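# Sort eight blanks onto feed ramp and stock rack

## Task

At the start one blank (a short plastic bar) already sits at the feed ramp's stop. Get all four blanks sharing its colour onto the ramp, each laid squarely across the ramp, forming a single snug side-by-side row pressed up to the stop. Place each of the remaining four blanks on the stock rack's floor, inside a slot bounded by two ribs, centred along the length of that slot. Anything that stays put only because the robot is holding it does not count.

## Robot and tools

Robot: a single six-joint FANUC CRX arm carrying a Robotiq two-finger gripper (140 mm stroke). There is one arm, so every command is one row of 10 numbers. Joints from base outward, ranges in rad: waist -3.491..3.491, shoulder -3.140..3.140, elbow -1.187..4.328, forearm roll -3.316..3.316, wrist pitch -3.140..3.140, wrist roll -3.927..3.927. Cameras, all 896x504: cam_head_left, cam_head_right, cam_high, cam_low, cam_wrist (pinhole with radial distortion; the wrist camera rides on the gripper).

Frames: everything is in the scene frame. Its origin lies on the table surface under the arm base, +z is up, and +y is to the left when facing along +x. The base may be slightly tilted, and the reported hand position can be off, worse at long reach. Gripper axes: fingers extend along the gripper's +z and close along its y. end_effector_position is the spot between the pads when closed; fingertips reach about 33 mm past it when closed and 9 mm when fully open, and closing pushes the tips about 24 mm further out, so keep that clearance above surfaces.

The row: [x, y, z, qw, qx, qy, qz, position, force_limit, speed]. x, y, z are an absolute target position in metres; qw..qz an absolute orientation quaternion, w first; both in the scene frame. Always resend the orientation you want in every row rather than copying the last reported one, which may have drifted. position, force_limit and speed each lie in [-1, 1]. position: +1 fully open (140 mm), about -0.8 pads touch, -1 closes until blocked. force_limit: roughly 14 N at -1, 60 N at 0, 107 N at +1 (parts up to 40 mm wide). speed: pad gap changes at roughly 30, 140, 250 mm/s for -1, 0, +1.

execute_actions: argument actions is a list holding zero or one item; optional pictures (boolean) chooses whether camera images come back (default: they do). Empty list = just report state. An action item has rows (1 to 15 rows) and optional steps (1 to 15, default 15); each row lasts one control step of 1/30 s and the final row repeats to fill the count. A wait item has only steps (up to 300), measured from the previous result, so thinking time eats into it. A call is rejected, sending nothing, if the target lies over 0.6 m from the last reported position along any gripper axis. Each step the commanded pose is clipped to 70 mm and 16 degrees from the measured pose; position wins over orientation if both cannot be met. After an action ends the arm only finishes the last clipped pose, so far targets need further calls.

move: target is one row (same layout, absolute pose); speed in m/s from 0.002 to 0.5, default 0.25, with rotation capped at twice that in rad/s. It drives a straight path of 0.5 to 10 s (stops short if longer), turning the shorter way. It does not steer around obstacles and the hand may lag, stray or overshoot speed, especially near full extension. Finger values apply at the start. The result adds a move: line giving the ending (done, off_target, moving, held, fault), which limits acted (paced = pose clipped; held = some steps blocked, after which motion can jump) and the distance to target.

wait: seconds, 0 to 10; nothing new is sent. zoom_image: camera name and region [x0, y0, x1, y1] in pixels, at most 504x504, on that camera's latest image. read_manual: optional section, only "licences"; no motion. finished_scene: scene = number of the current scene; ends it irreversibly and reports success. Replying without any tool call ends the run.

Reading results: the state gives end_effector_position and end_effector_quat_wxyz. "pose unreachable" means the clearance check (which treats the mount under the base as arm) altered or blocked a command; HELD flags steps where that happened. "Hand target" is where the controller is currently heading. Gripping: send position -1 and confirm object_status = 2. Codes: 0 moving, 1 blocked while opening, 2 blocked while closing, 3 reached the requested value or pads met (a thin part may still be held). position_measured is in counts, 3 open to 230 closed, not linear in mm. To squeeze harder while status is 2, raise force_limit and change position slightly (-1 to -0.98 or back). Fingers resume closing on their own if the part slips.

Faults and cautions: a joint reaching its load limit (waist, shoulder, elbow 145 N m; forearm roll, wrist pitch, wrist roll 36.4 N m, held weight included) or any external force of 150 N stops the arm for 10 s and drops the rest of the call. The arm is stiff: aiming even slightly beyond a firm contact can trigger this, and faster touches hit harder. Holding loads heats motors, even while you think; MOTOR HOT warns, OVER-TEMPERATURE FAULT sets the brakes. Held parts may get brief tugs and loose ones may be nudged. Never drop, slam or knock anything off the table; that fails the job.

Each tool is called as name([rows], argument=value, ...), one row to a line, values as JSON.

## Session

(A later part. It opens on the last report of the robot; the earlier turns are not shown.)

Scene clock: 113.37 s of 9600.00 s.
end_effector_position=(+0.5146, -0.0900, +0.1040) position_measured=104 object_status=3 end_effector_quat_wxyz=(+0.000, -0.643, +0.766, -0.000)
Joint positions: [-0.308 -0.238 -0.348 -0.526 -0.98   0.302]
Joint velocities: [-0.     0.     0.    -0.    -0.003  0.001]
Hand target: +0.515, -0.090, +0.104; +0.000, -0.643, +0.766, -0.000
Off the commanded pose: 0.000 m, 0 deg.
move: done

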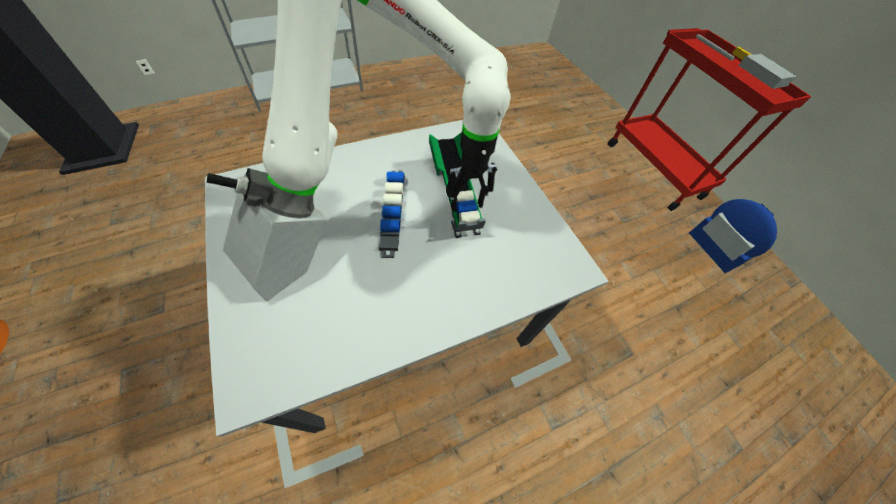

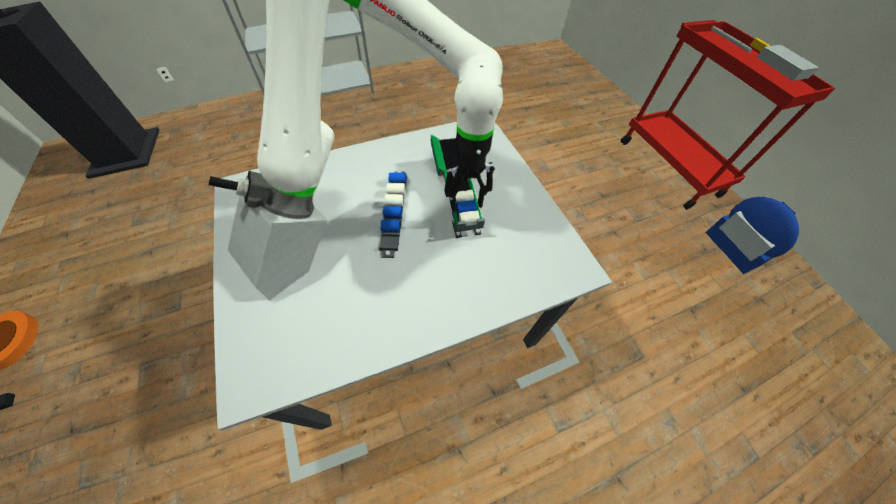

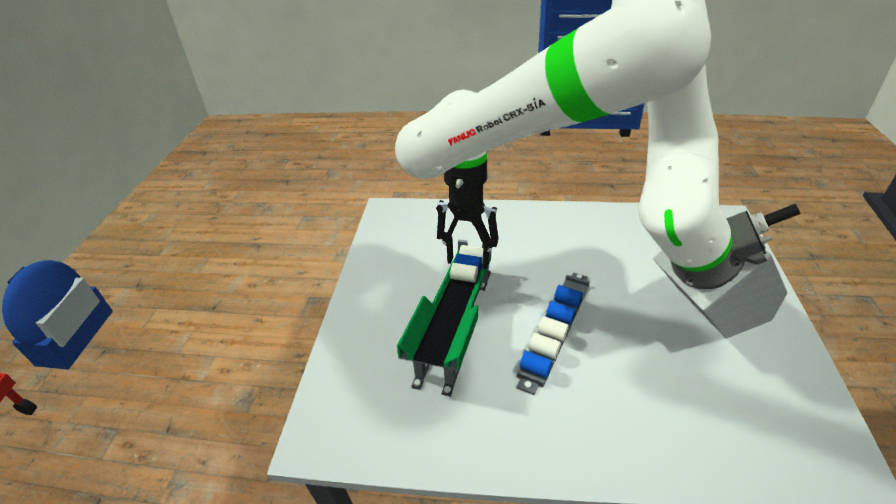

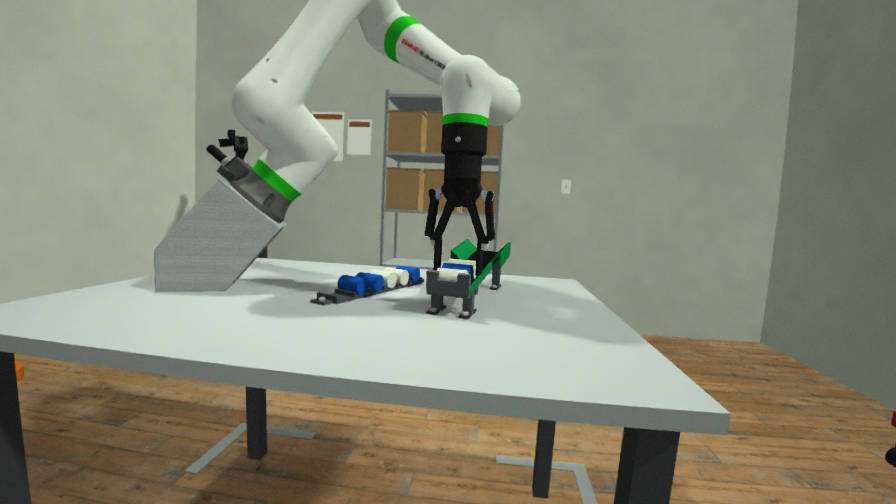

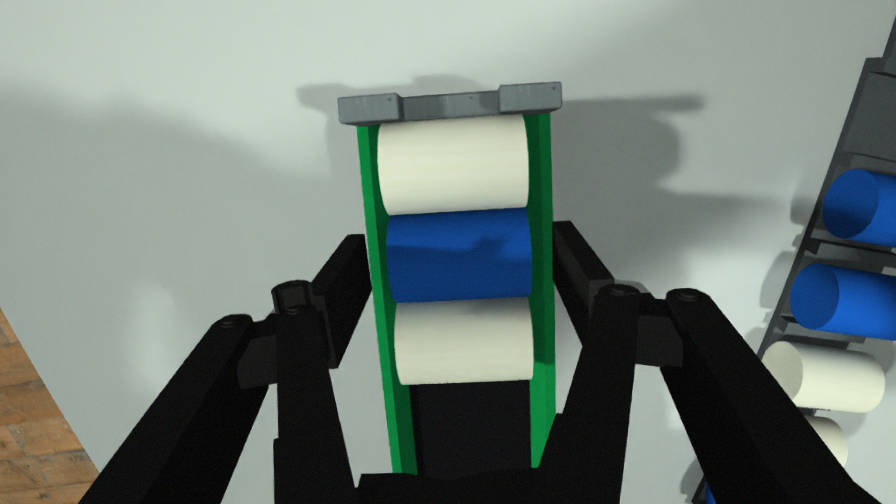

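move(target=[0.5144,-0.091,0.1045,0,0.643,-0.766,0,-1,0.3,-0.5], speed=0.01)

move(target=[0.5144,-0.091,0.16,0,0.643,-0.766,0,-1,0.3,-0.5], speed=0.04)

move(target=[0.40,-0.12,0.16,0,0.643,-0.766,0,-1,0.3,-0.5], speed=0.2)

move(target=[0.248,-0.097,0.10,-0.1086,0.550,-0.825,-0.0724,-1,0.3,-0.5], speed=0.2)

move(target=[0.2453,-0.0932,0.059,-0.1086,0.550,-0.825,-0.0724,-1,0.3,-0.5], speed=0.05)

Scene clock: 121.93 s of 9600.00 s.
end_effector_position=(+0.5144, -0.0909, +0.1045) position_measured=146 object_status=2 end_effector_quat_wxyz=(+0.000, -0.643, +0.766, +0.000)
Joint positions: [-0.311 -0.237 -0.346 -0.527 -0.982  0.305]
Joint velocities: [-0.    -0.     0.001  0.    -0.001 -0.002]
Hand target: +0.514, -0.091, +0.104; +0.000, -0.643, +0.766, +0.000
Off the commanded pose: 0.000 m, 0 deg.
After step 90, 4.87 s passed at rest.
move: done

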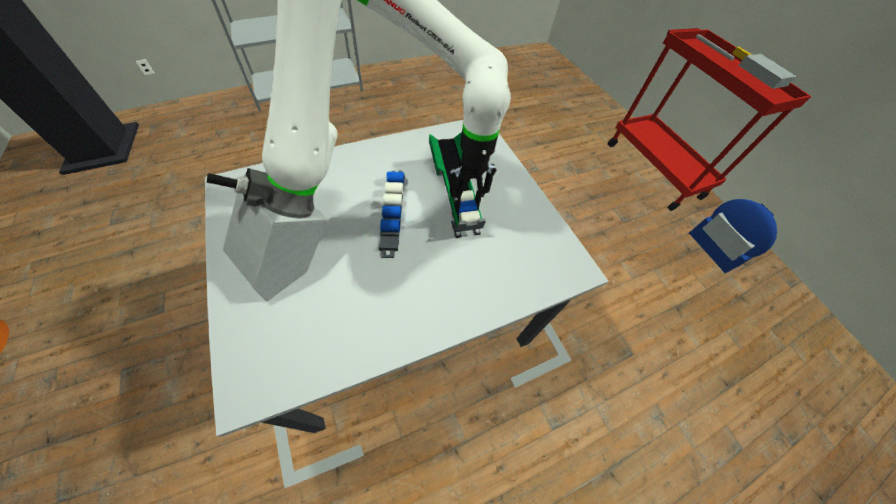

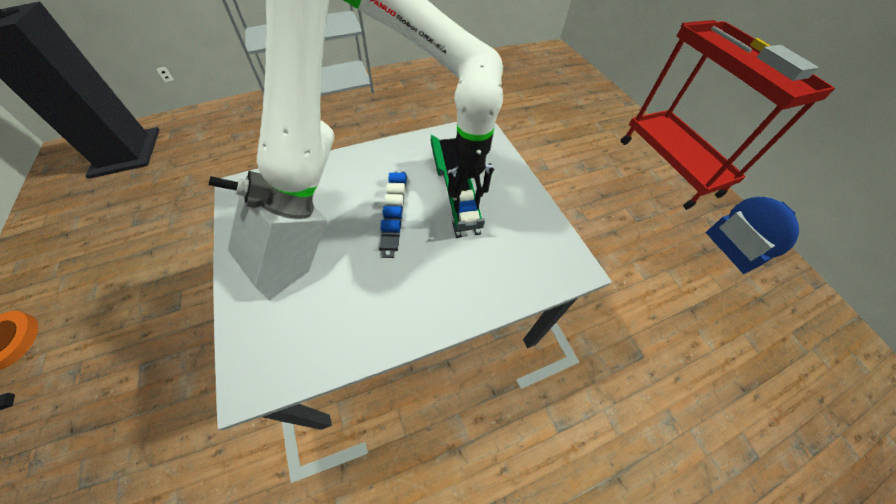

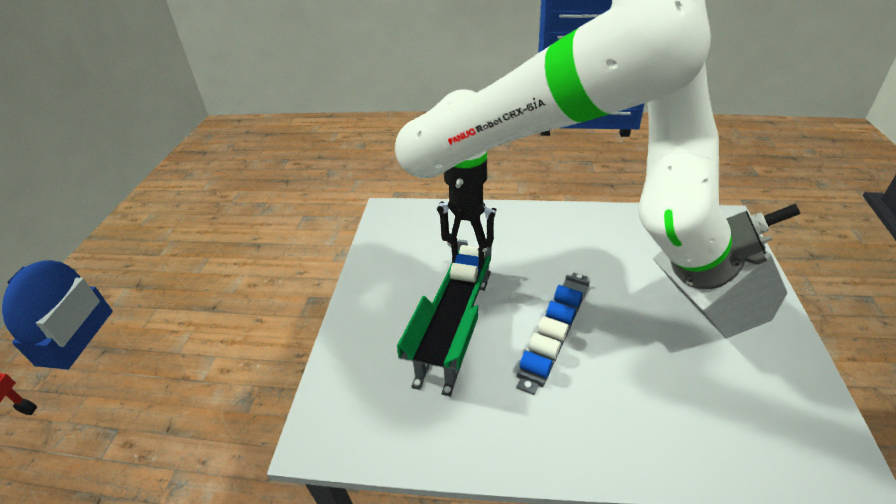

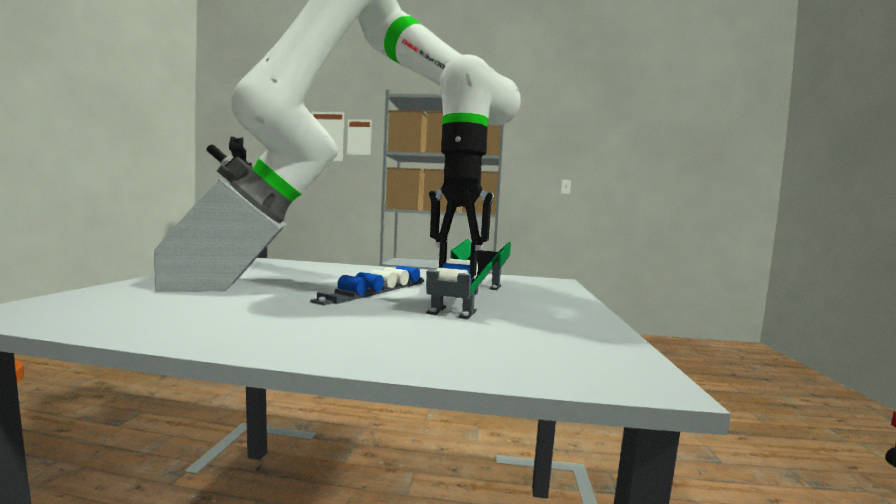

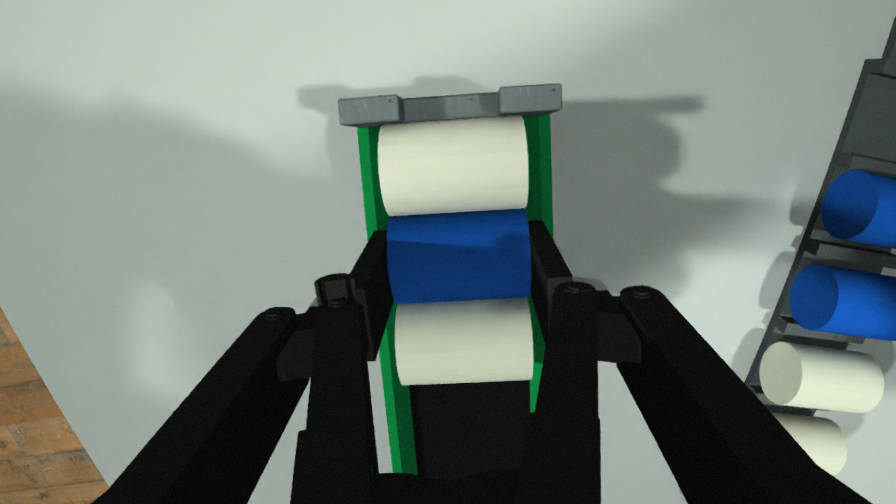

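Scene clock: 123.60 s of 9600.00 s.
end_effector_position=(+0.5147, -0.0911, +0.1599) position_measured=146 object_status=2 end_effector_quat_wxyz=(+0.000, -0.643, +0.766, +0.000)
Joint positions: [-0.389 -0.304 -0.295 -0.528 -1.124  0.314]
Joint velocities: [-0.    -0.     0.    -0.    -0.    -0.002]
Hand target: +0.515, -0.091, +0.160; +0.000, -0.643, +0.766, +0.000
Off the commanded pose: 0.000 m, 0 deg.
move: done

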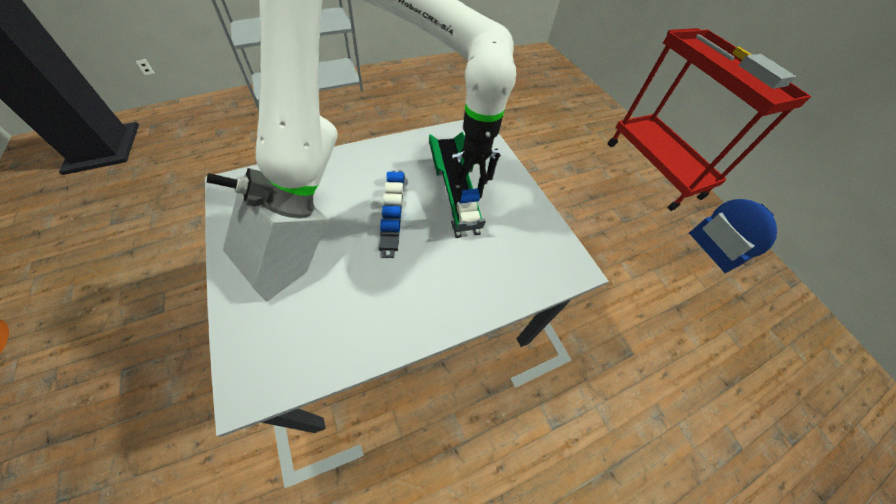

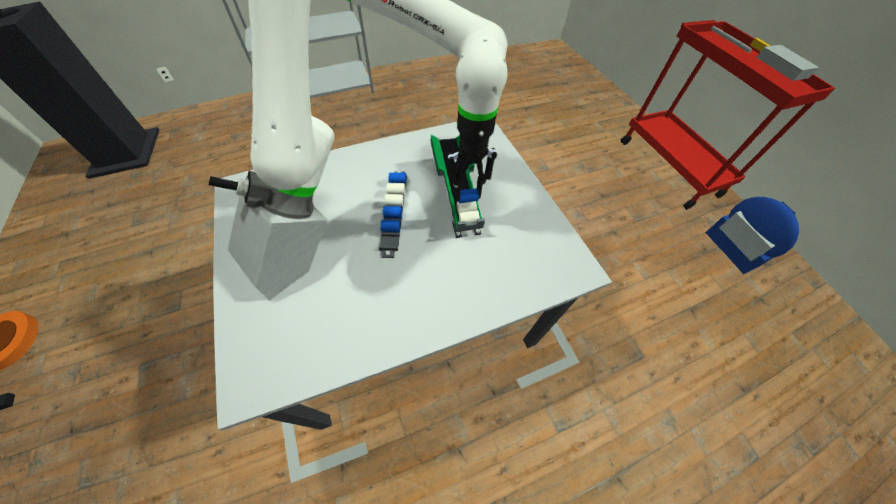

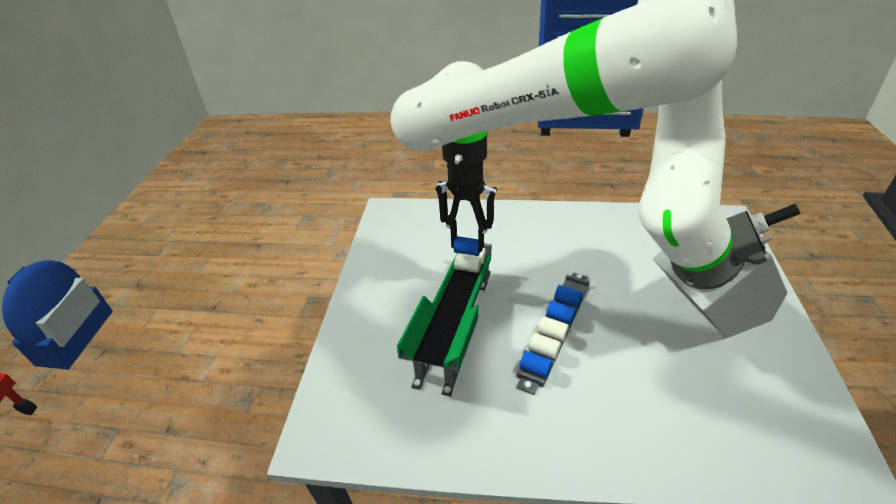

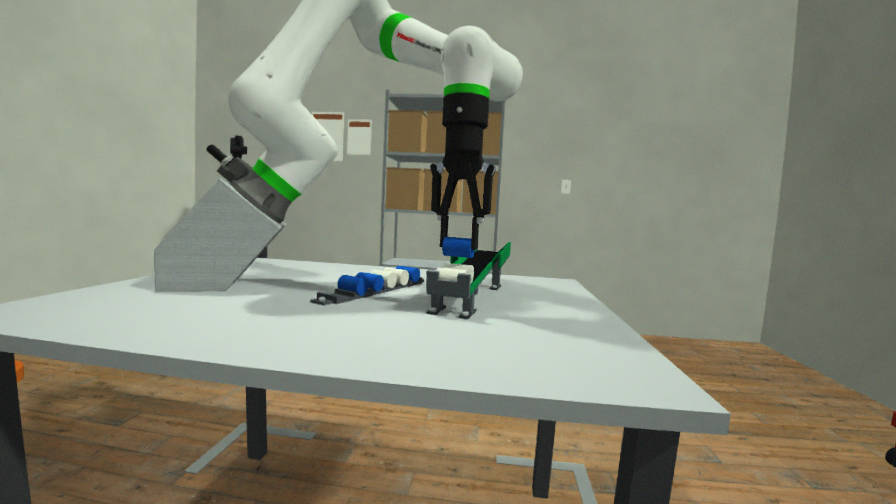

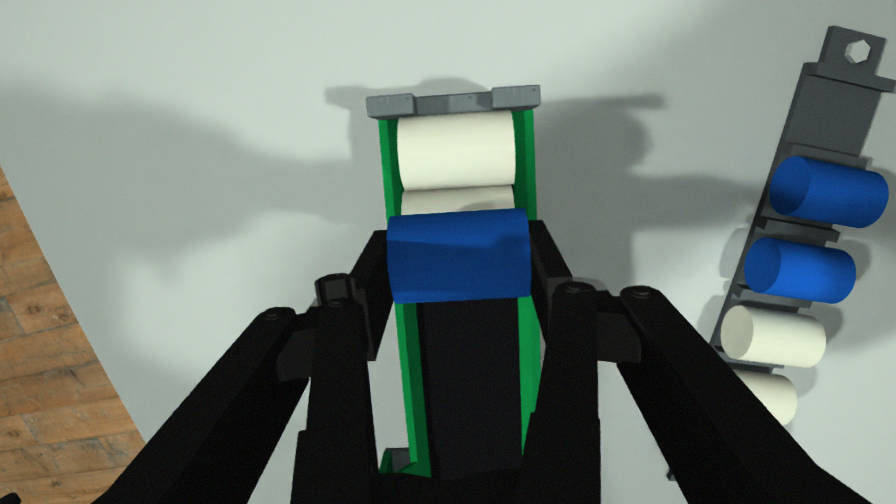

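Scene clock: 124.63 s of 9600.00 s.
end_effector_position=(+0.4001, -0.1200, +0.1604) position_measured=146 object_status=2 end_effector_quat_wxyz=(+0.000, -0.643, +0.766, -0.000)
Joint positions: [-0.622 -0.4   -0.503 -0.635 -1.158  0.596]
Joint velocities: [-0.001  0.003  0.    -0.001  0.    -0.   ]
Hand target: +0.400, -0.120, +0.160; +0.000, -0.643, +0.766, -0.000
Off the commanded pose: 0.000 m, 0 deg.
move: done

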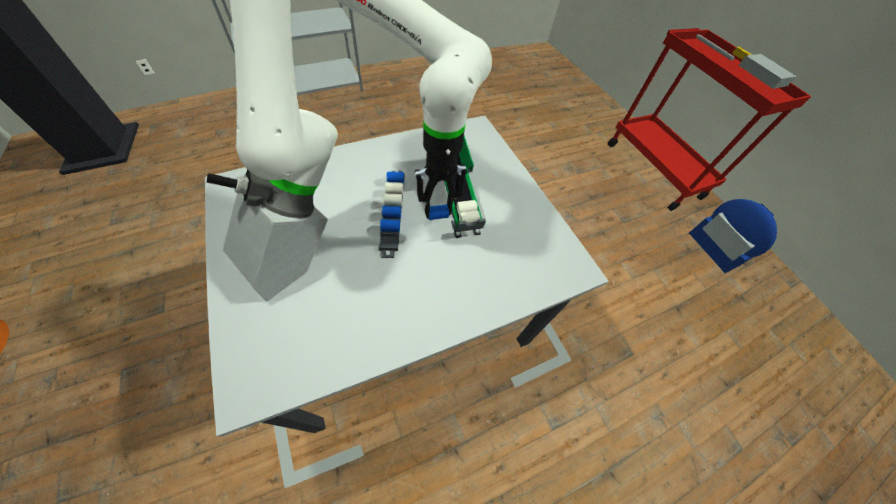

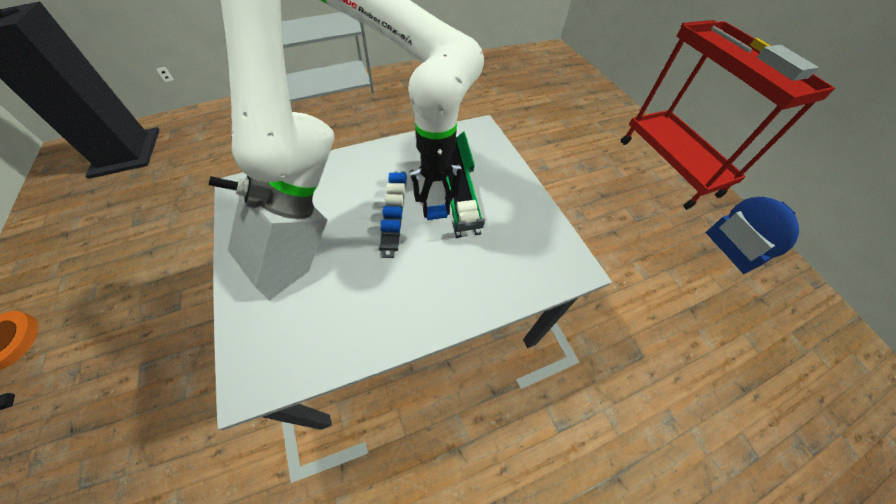

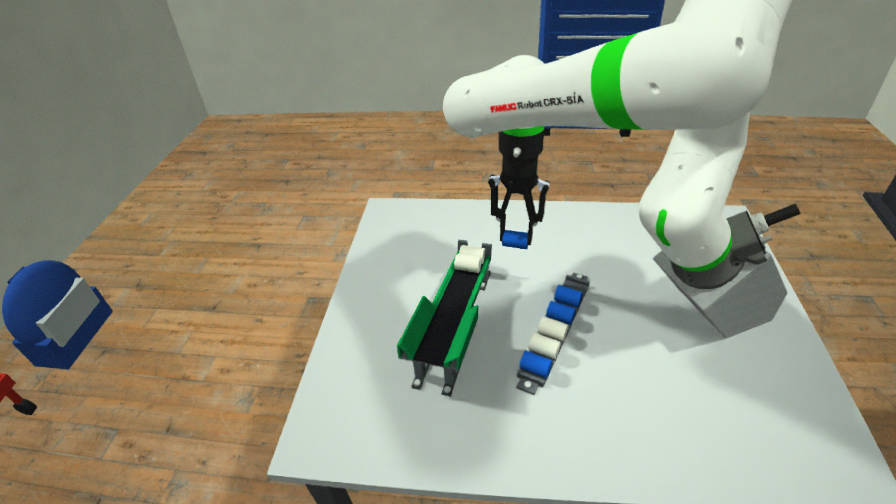

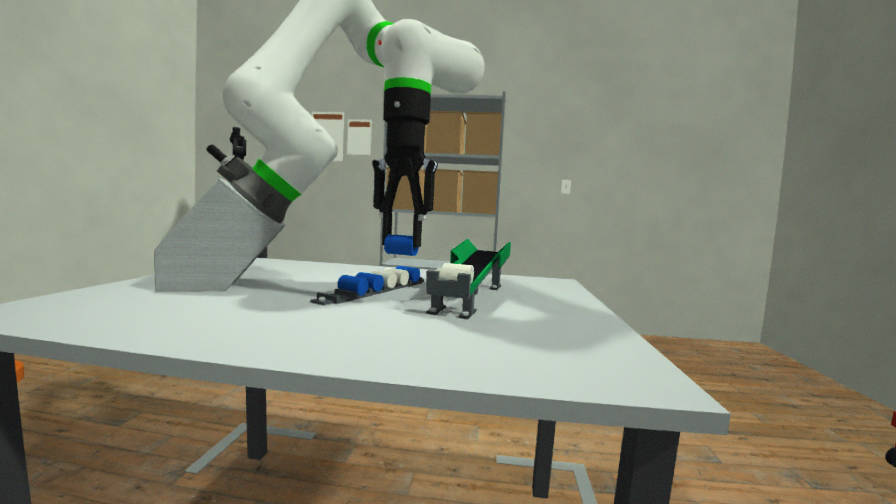

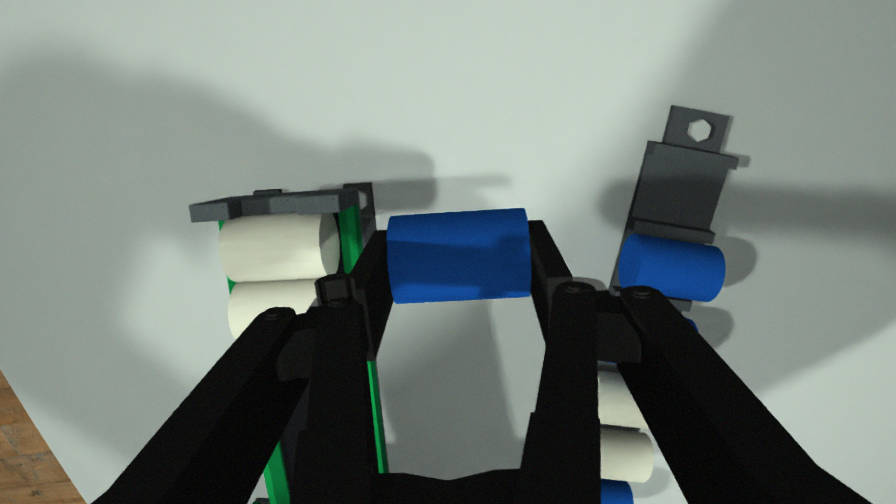

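Scene clock: 125.93 s of 9600.00 s.
end_effector_position=(+0.2484, -0.0968, +0.1008) position_measured=146 object_status=2 end_effector_quat_wxyz=(+0.109, -0.550, +0.825, +0.072)
Joint positions: [-1.097 -0.107 -0.716 -0.918 -1.314  1.161]
Joint velocities: [-0.001  0.001 -0.     0.    -0.002  0.003]
Hand target: +0.248, -0.097, +0.101; +0.109, -0.550, +0.825, +0.072
Off the commanded pose: 0.001 m, 0 deg.
move: done

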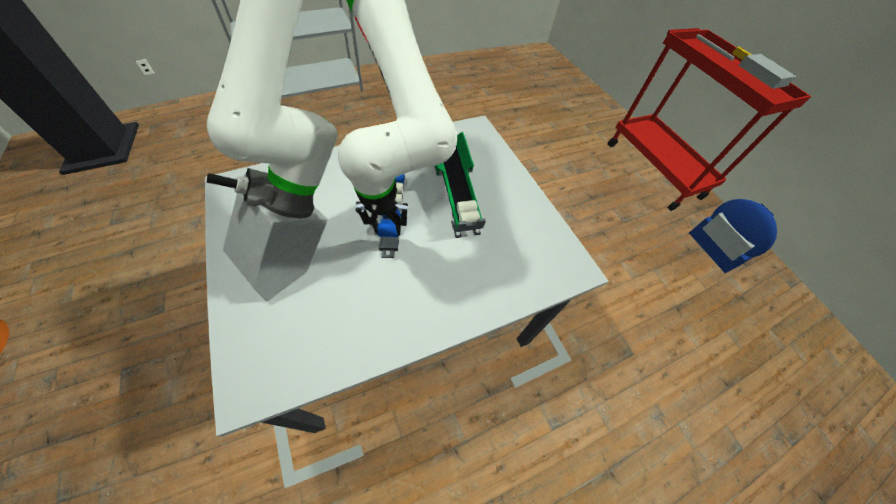

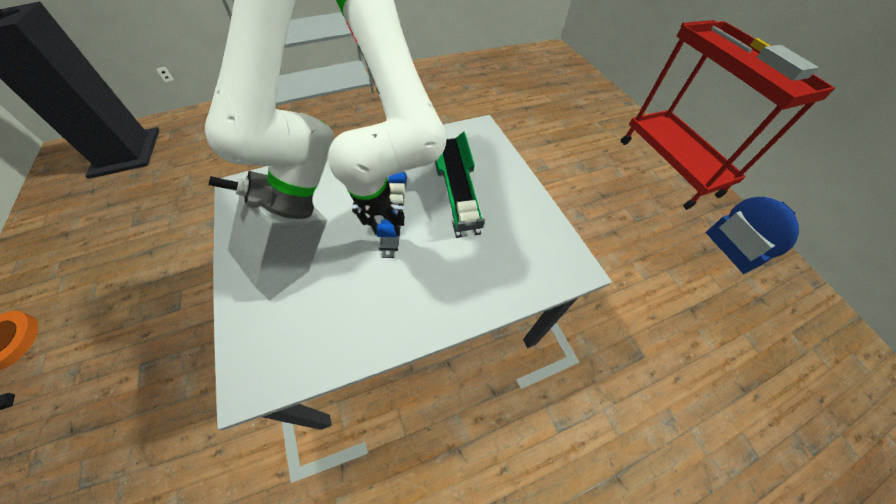

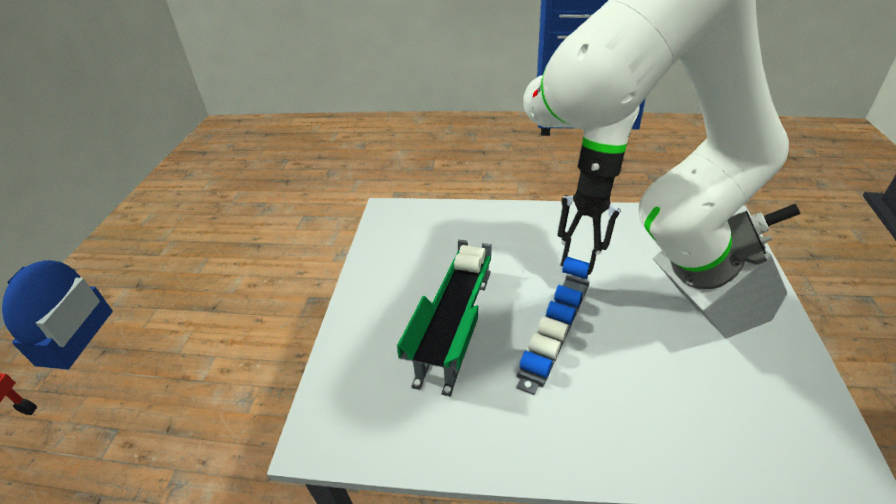

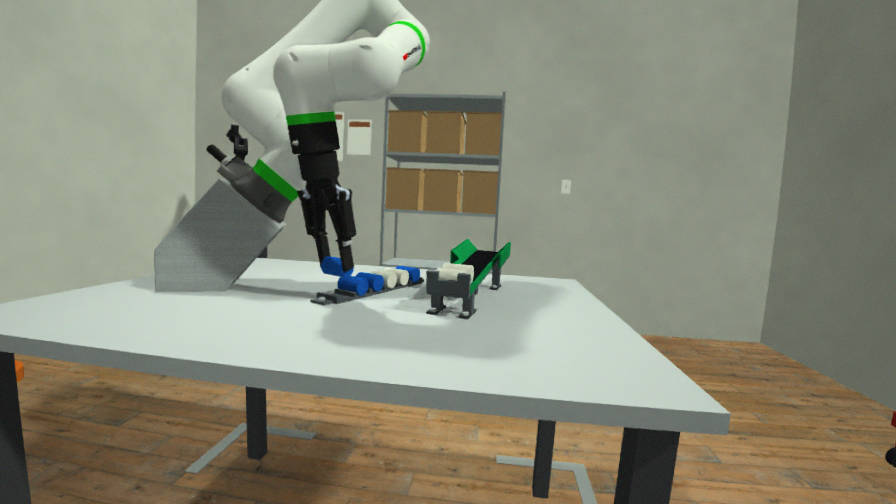

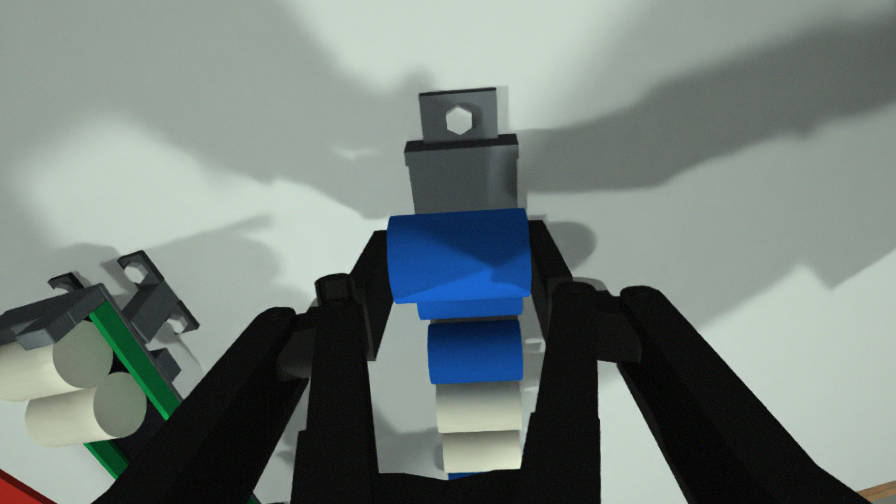

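Scene clock: 127.07 s of 9600.00 s.
end_effector_position=(+0.2451, -0.0931, +0.0591) position_measured=146 object_status=2 end_effector_quat_wxyz=(+0.108, -0.550, +0.825, +0.072)
Joint positions: [-1.019 -0.021 -0.744 -0.983 -1.197  1.221]
Joint velocities: [ 0.     0.001  0.    -0.001  0.001 -0.001]
Hand target: +0.245, -0.093, +0.059; +0.108, -0.550, +0.825, +0.072
Off the commanded pose: 0.000 m, 0 deg.
move: done

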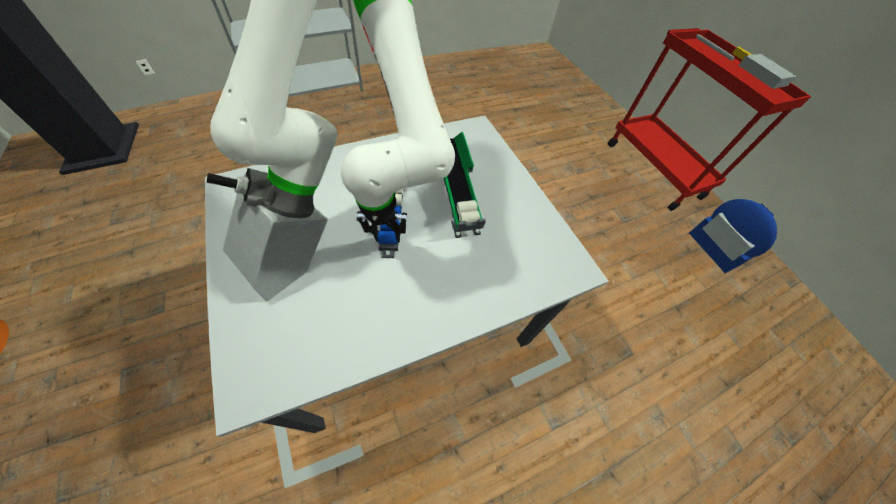

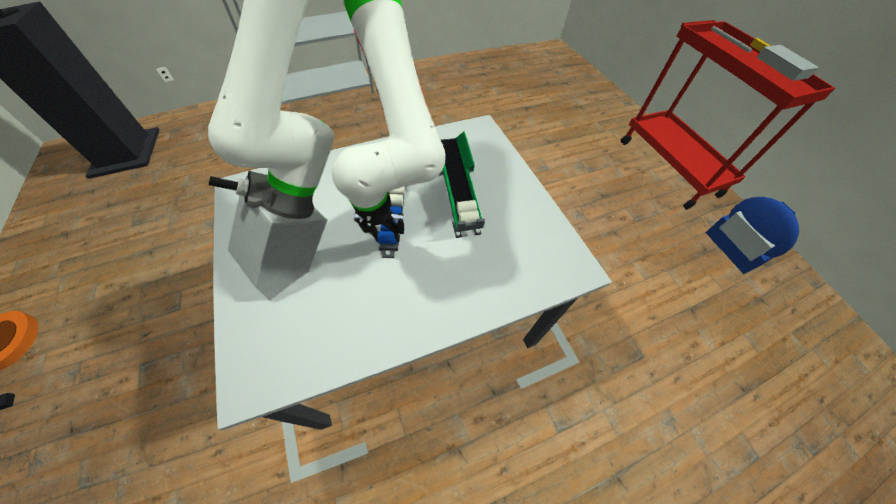

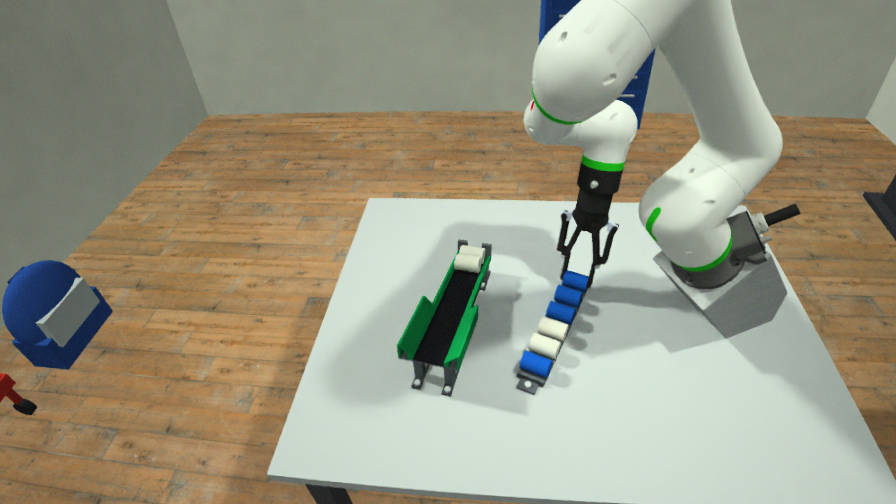

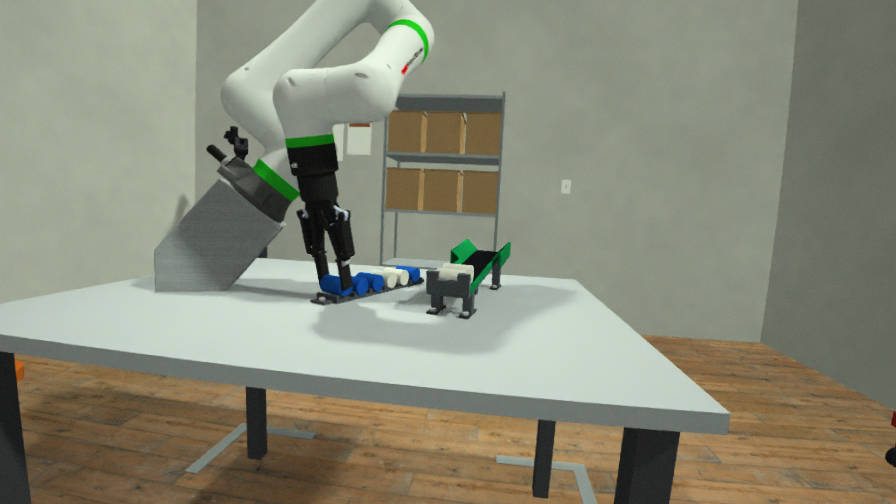

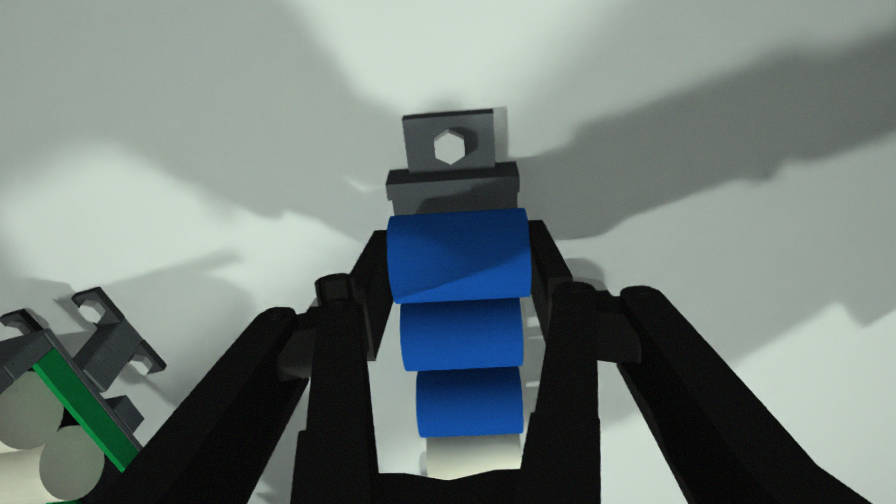

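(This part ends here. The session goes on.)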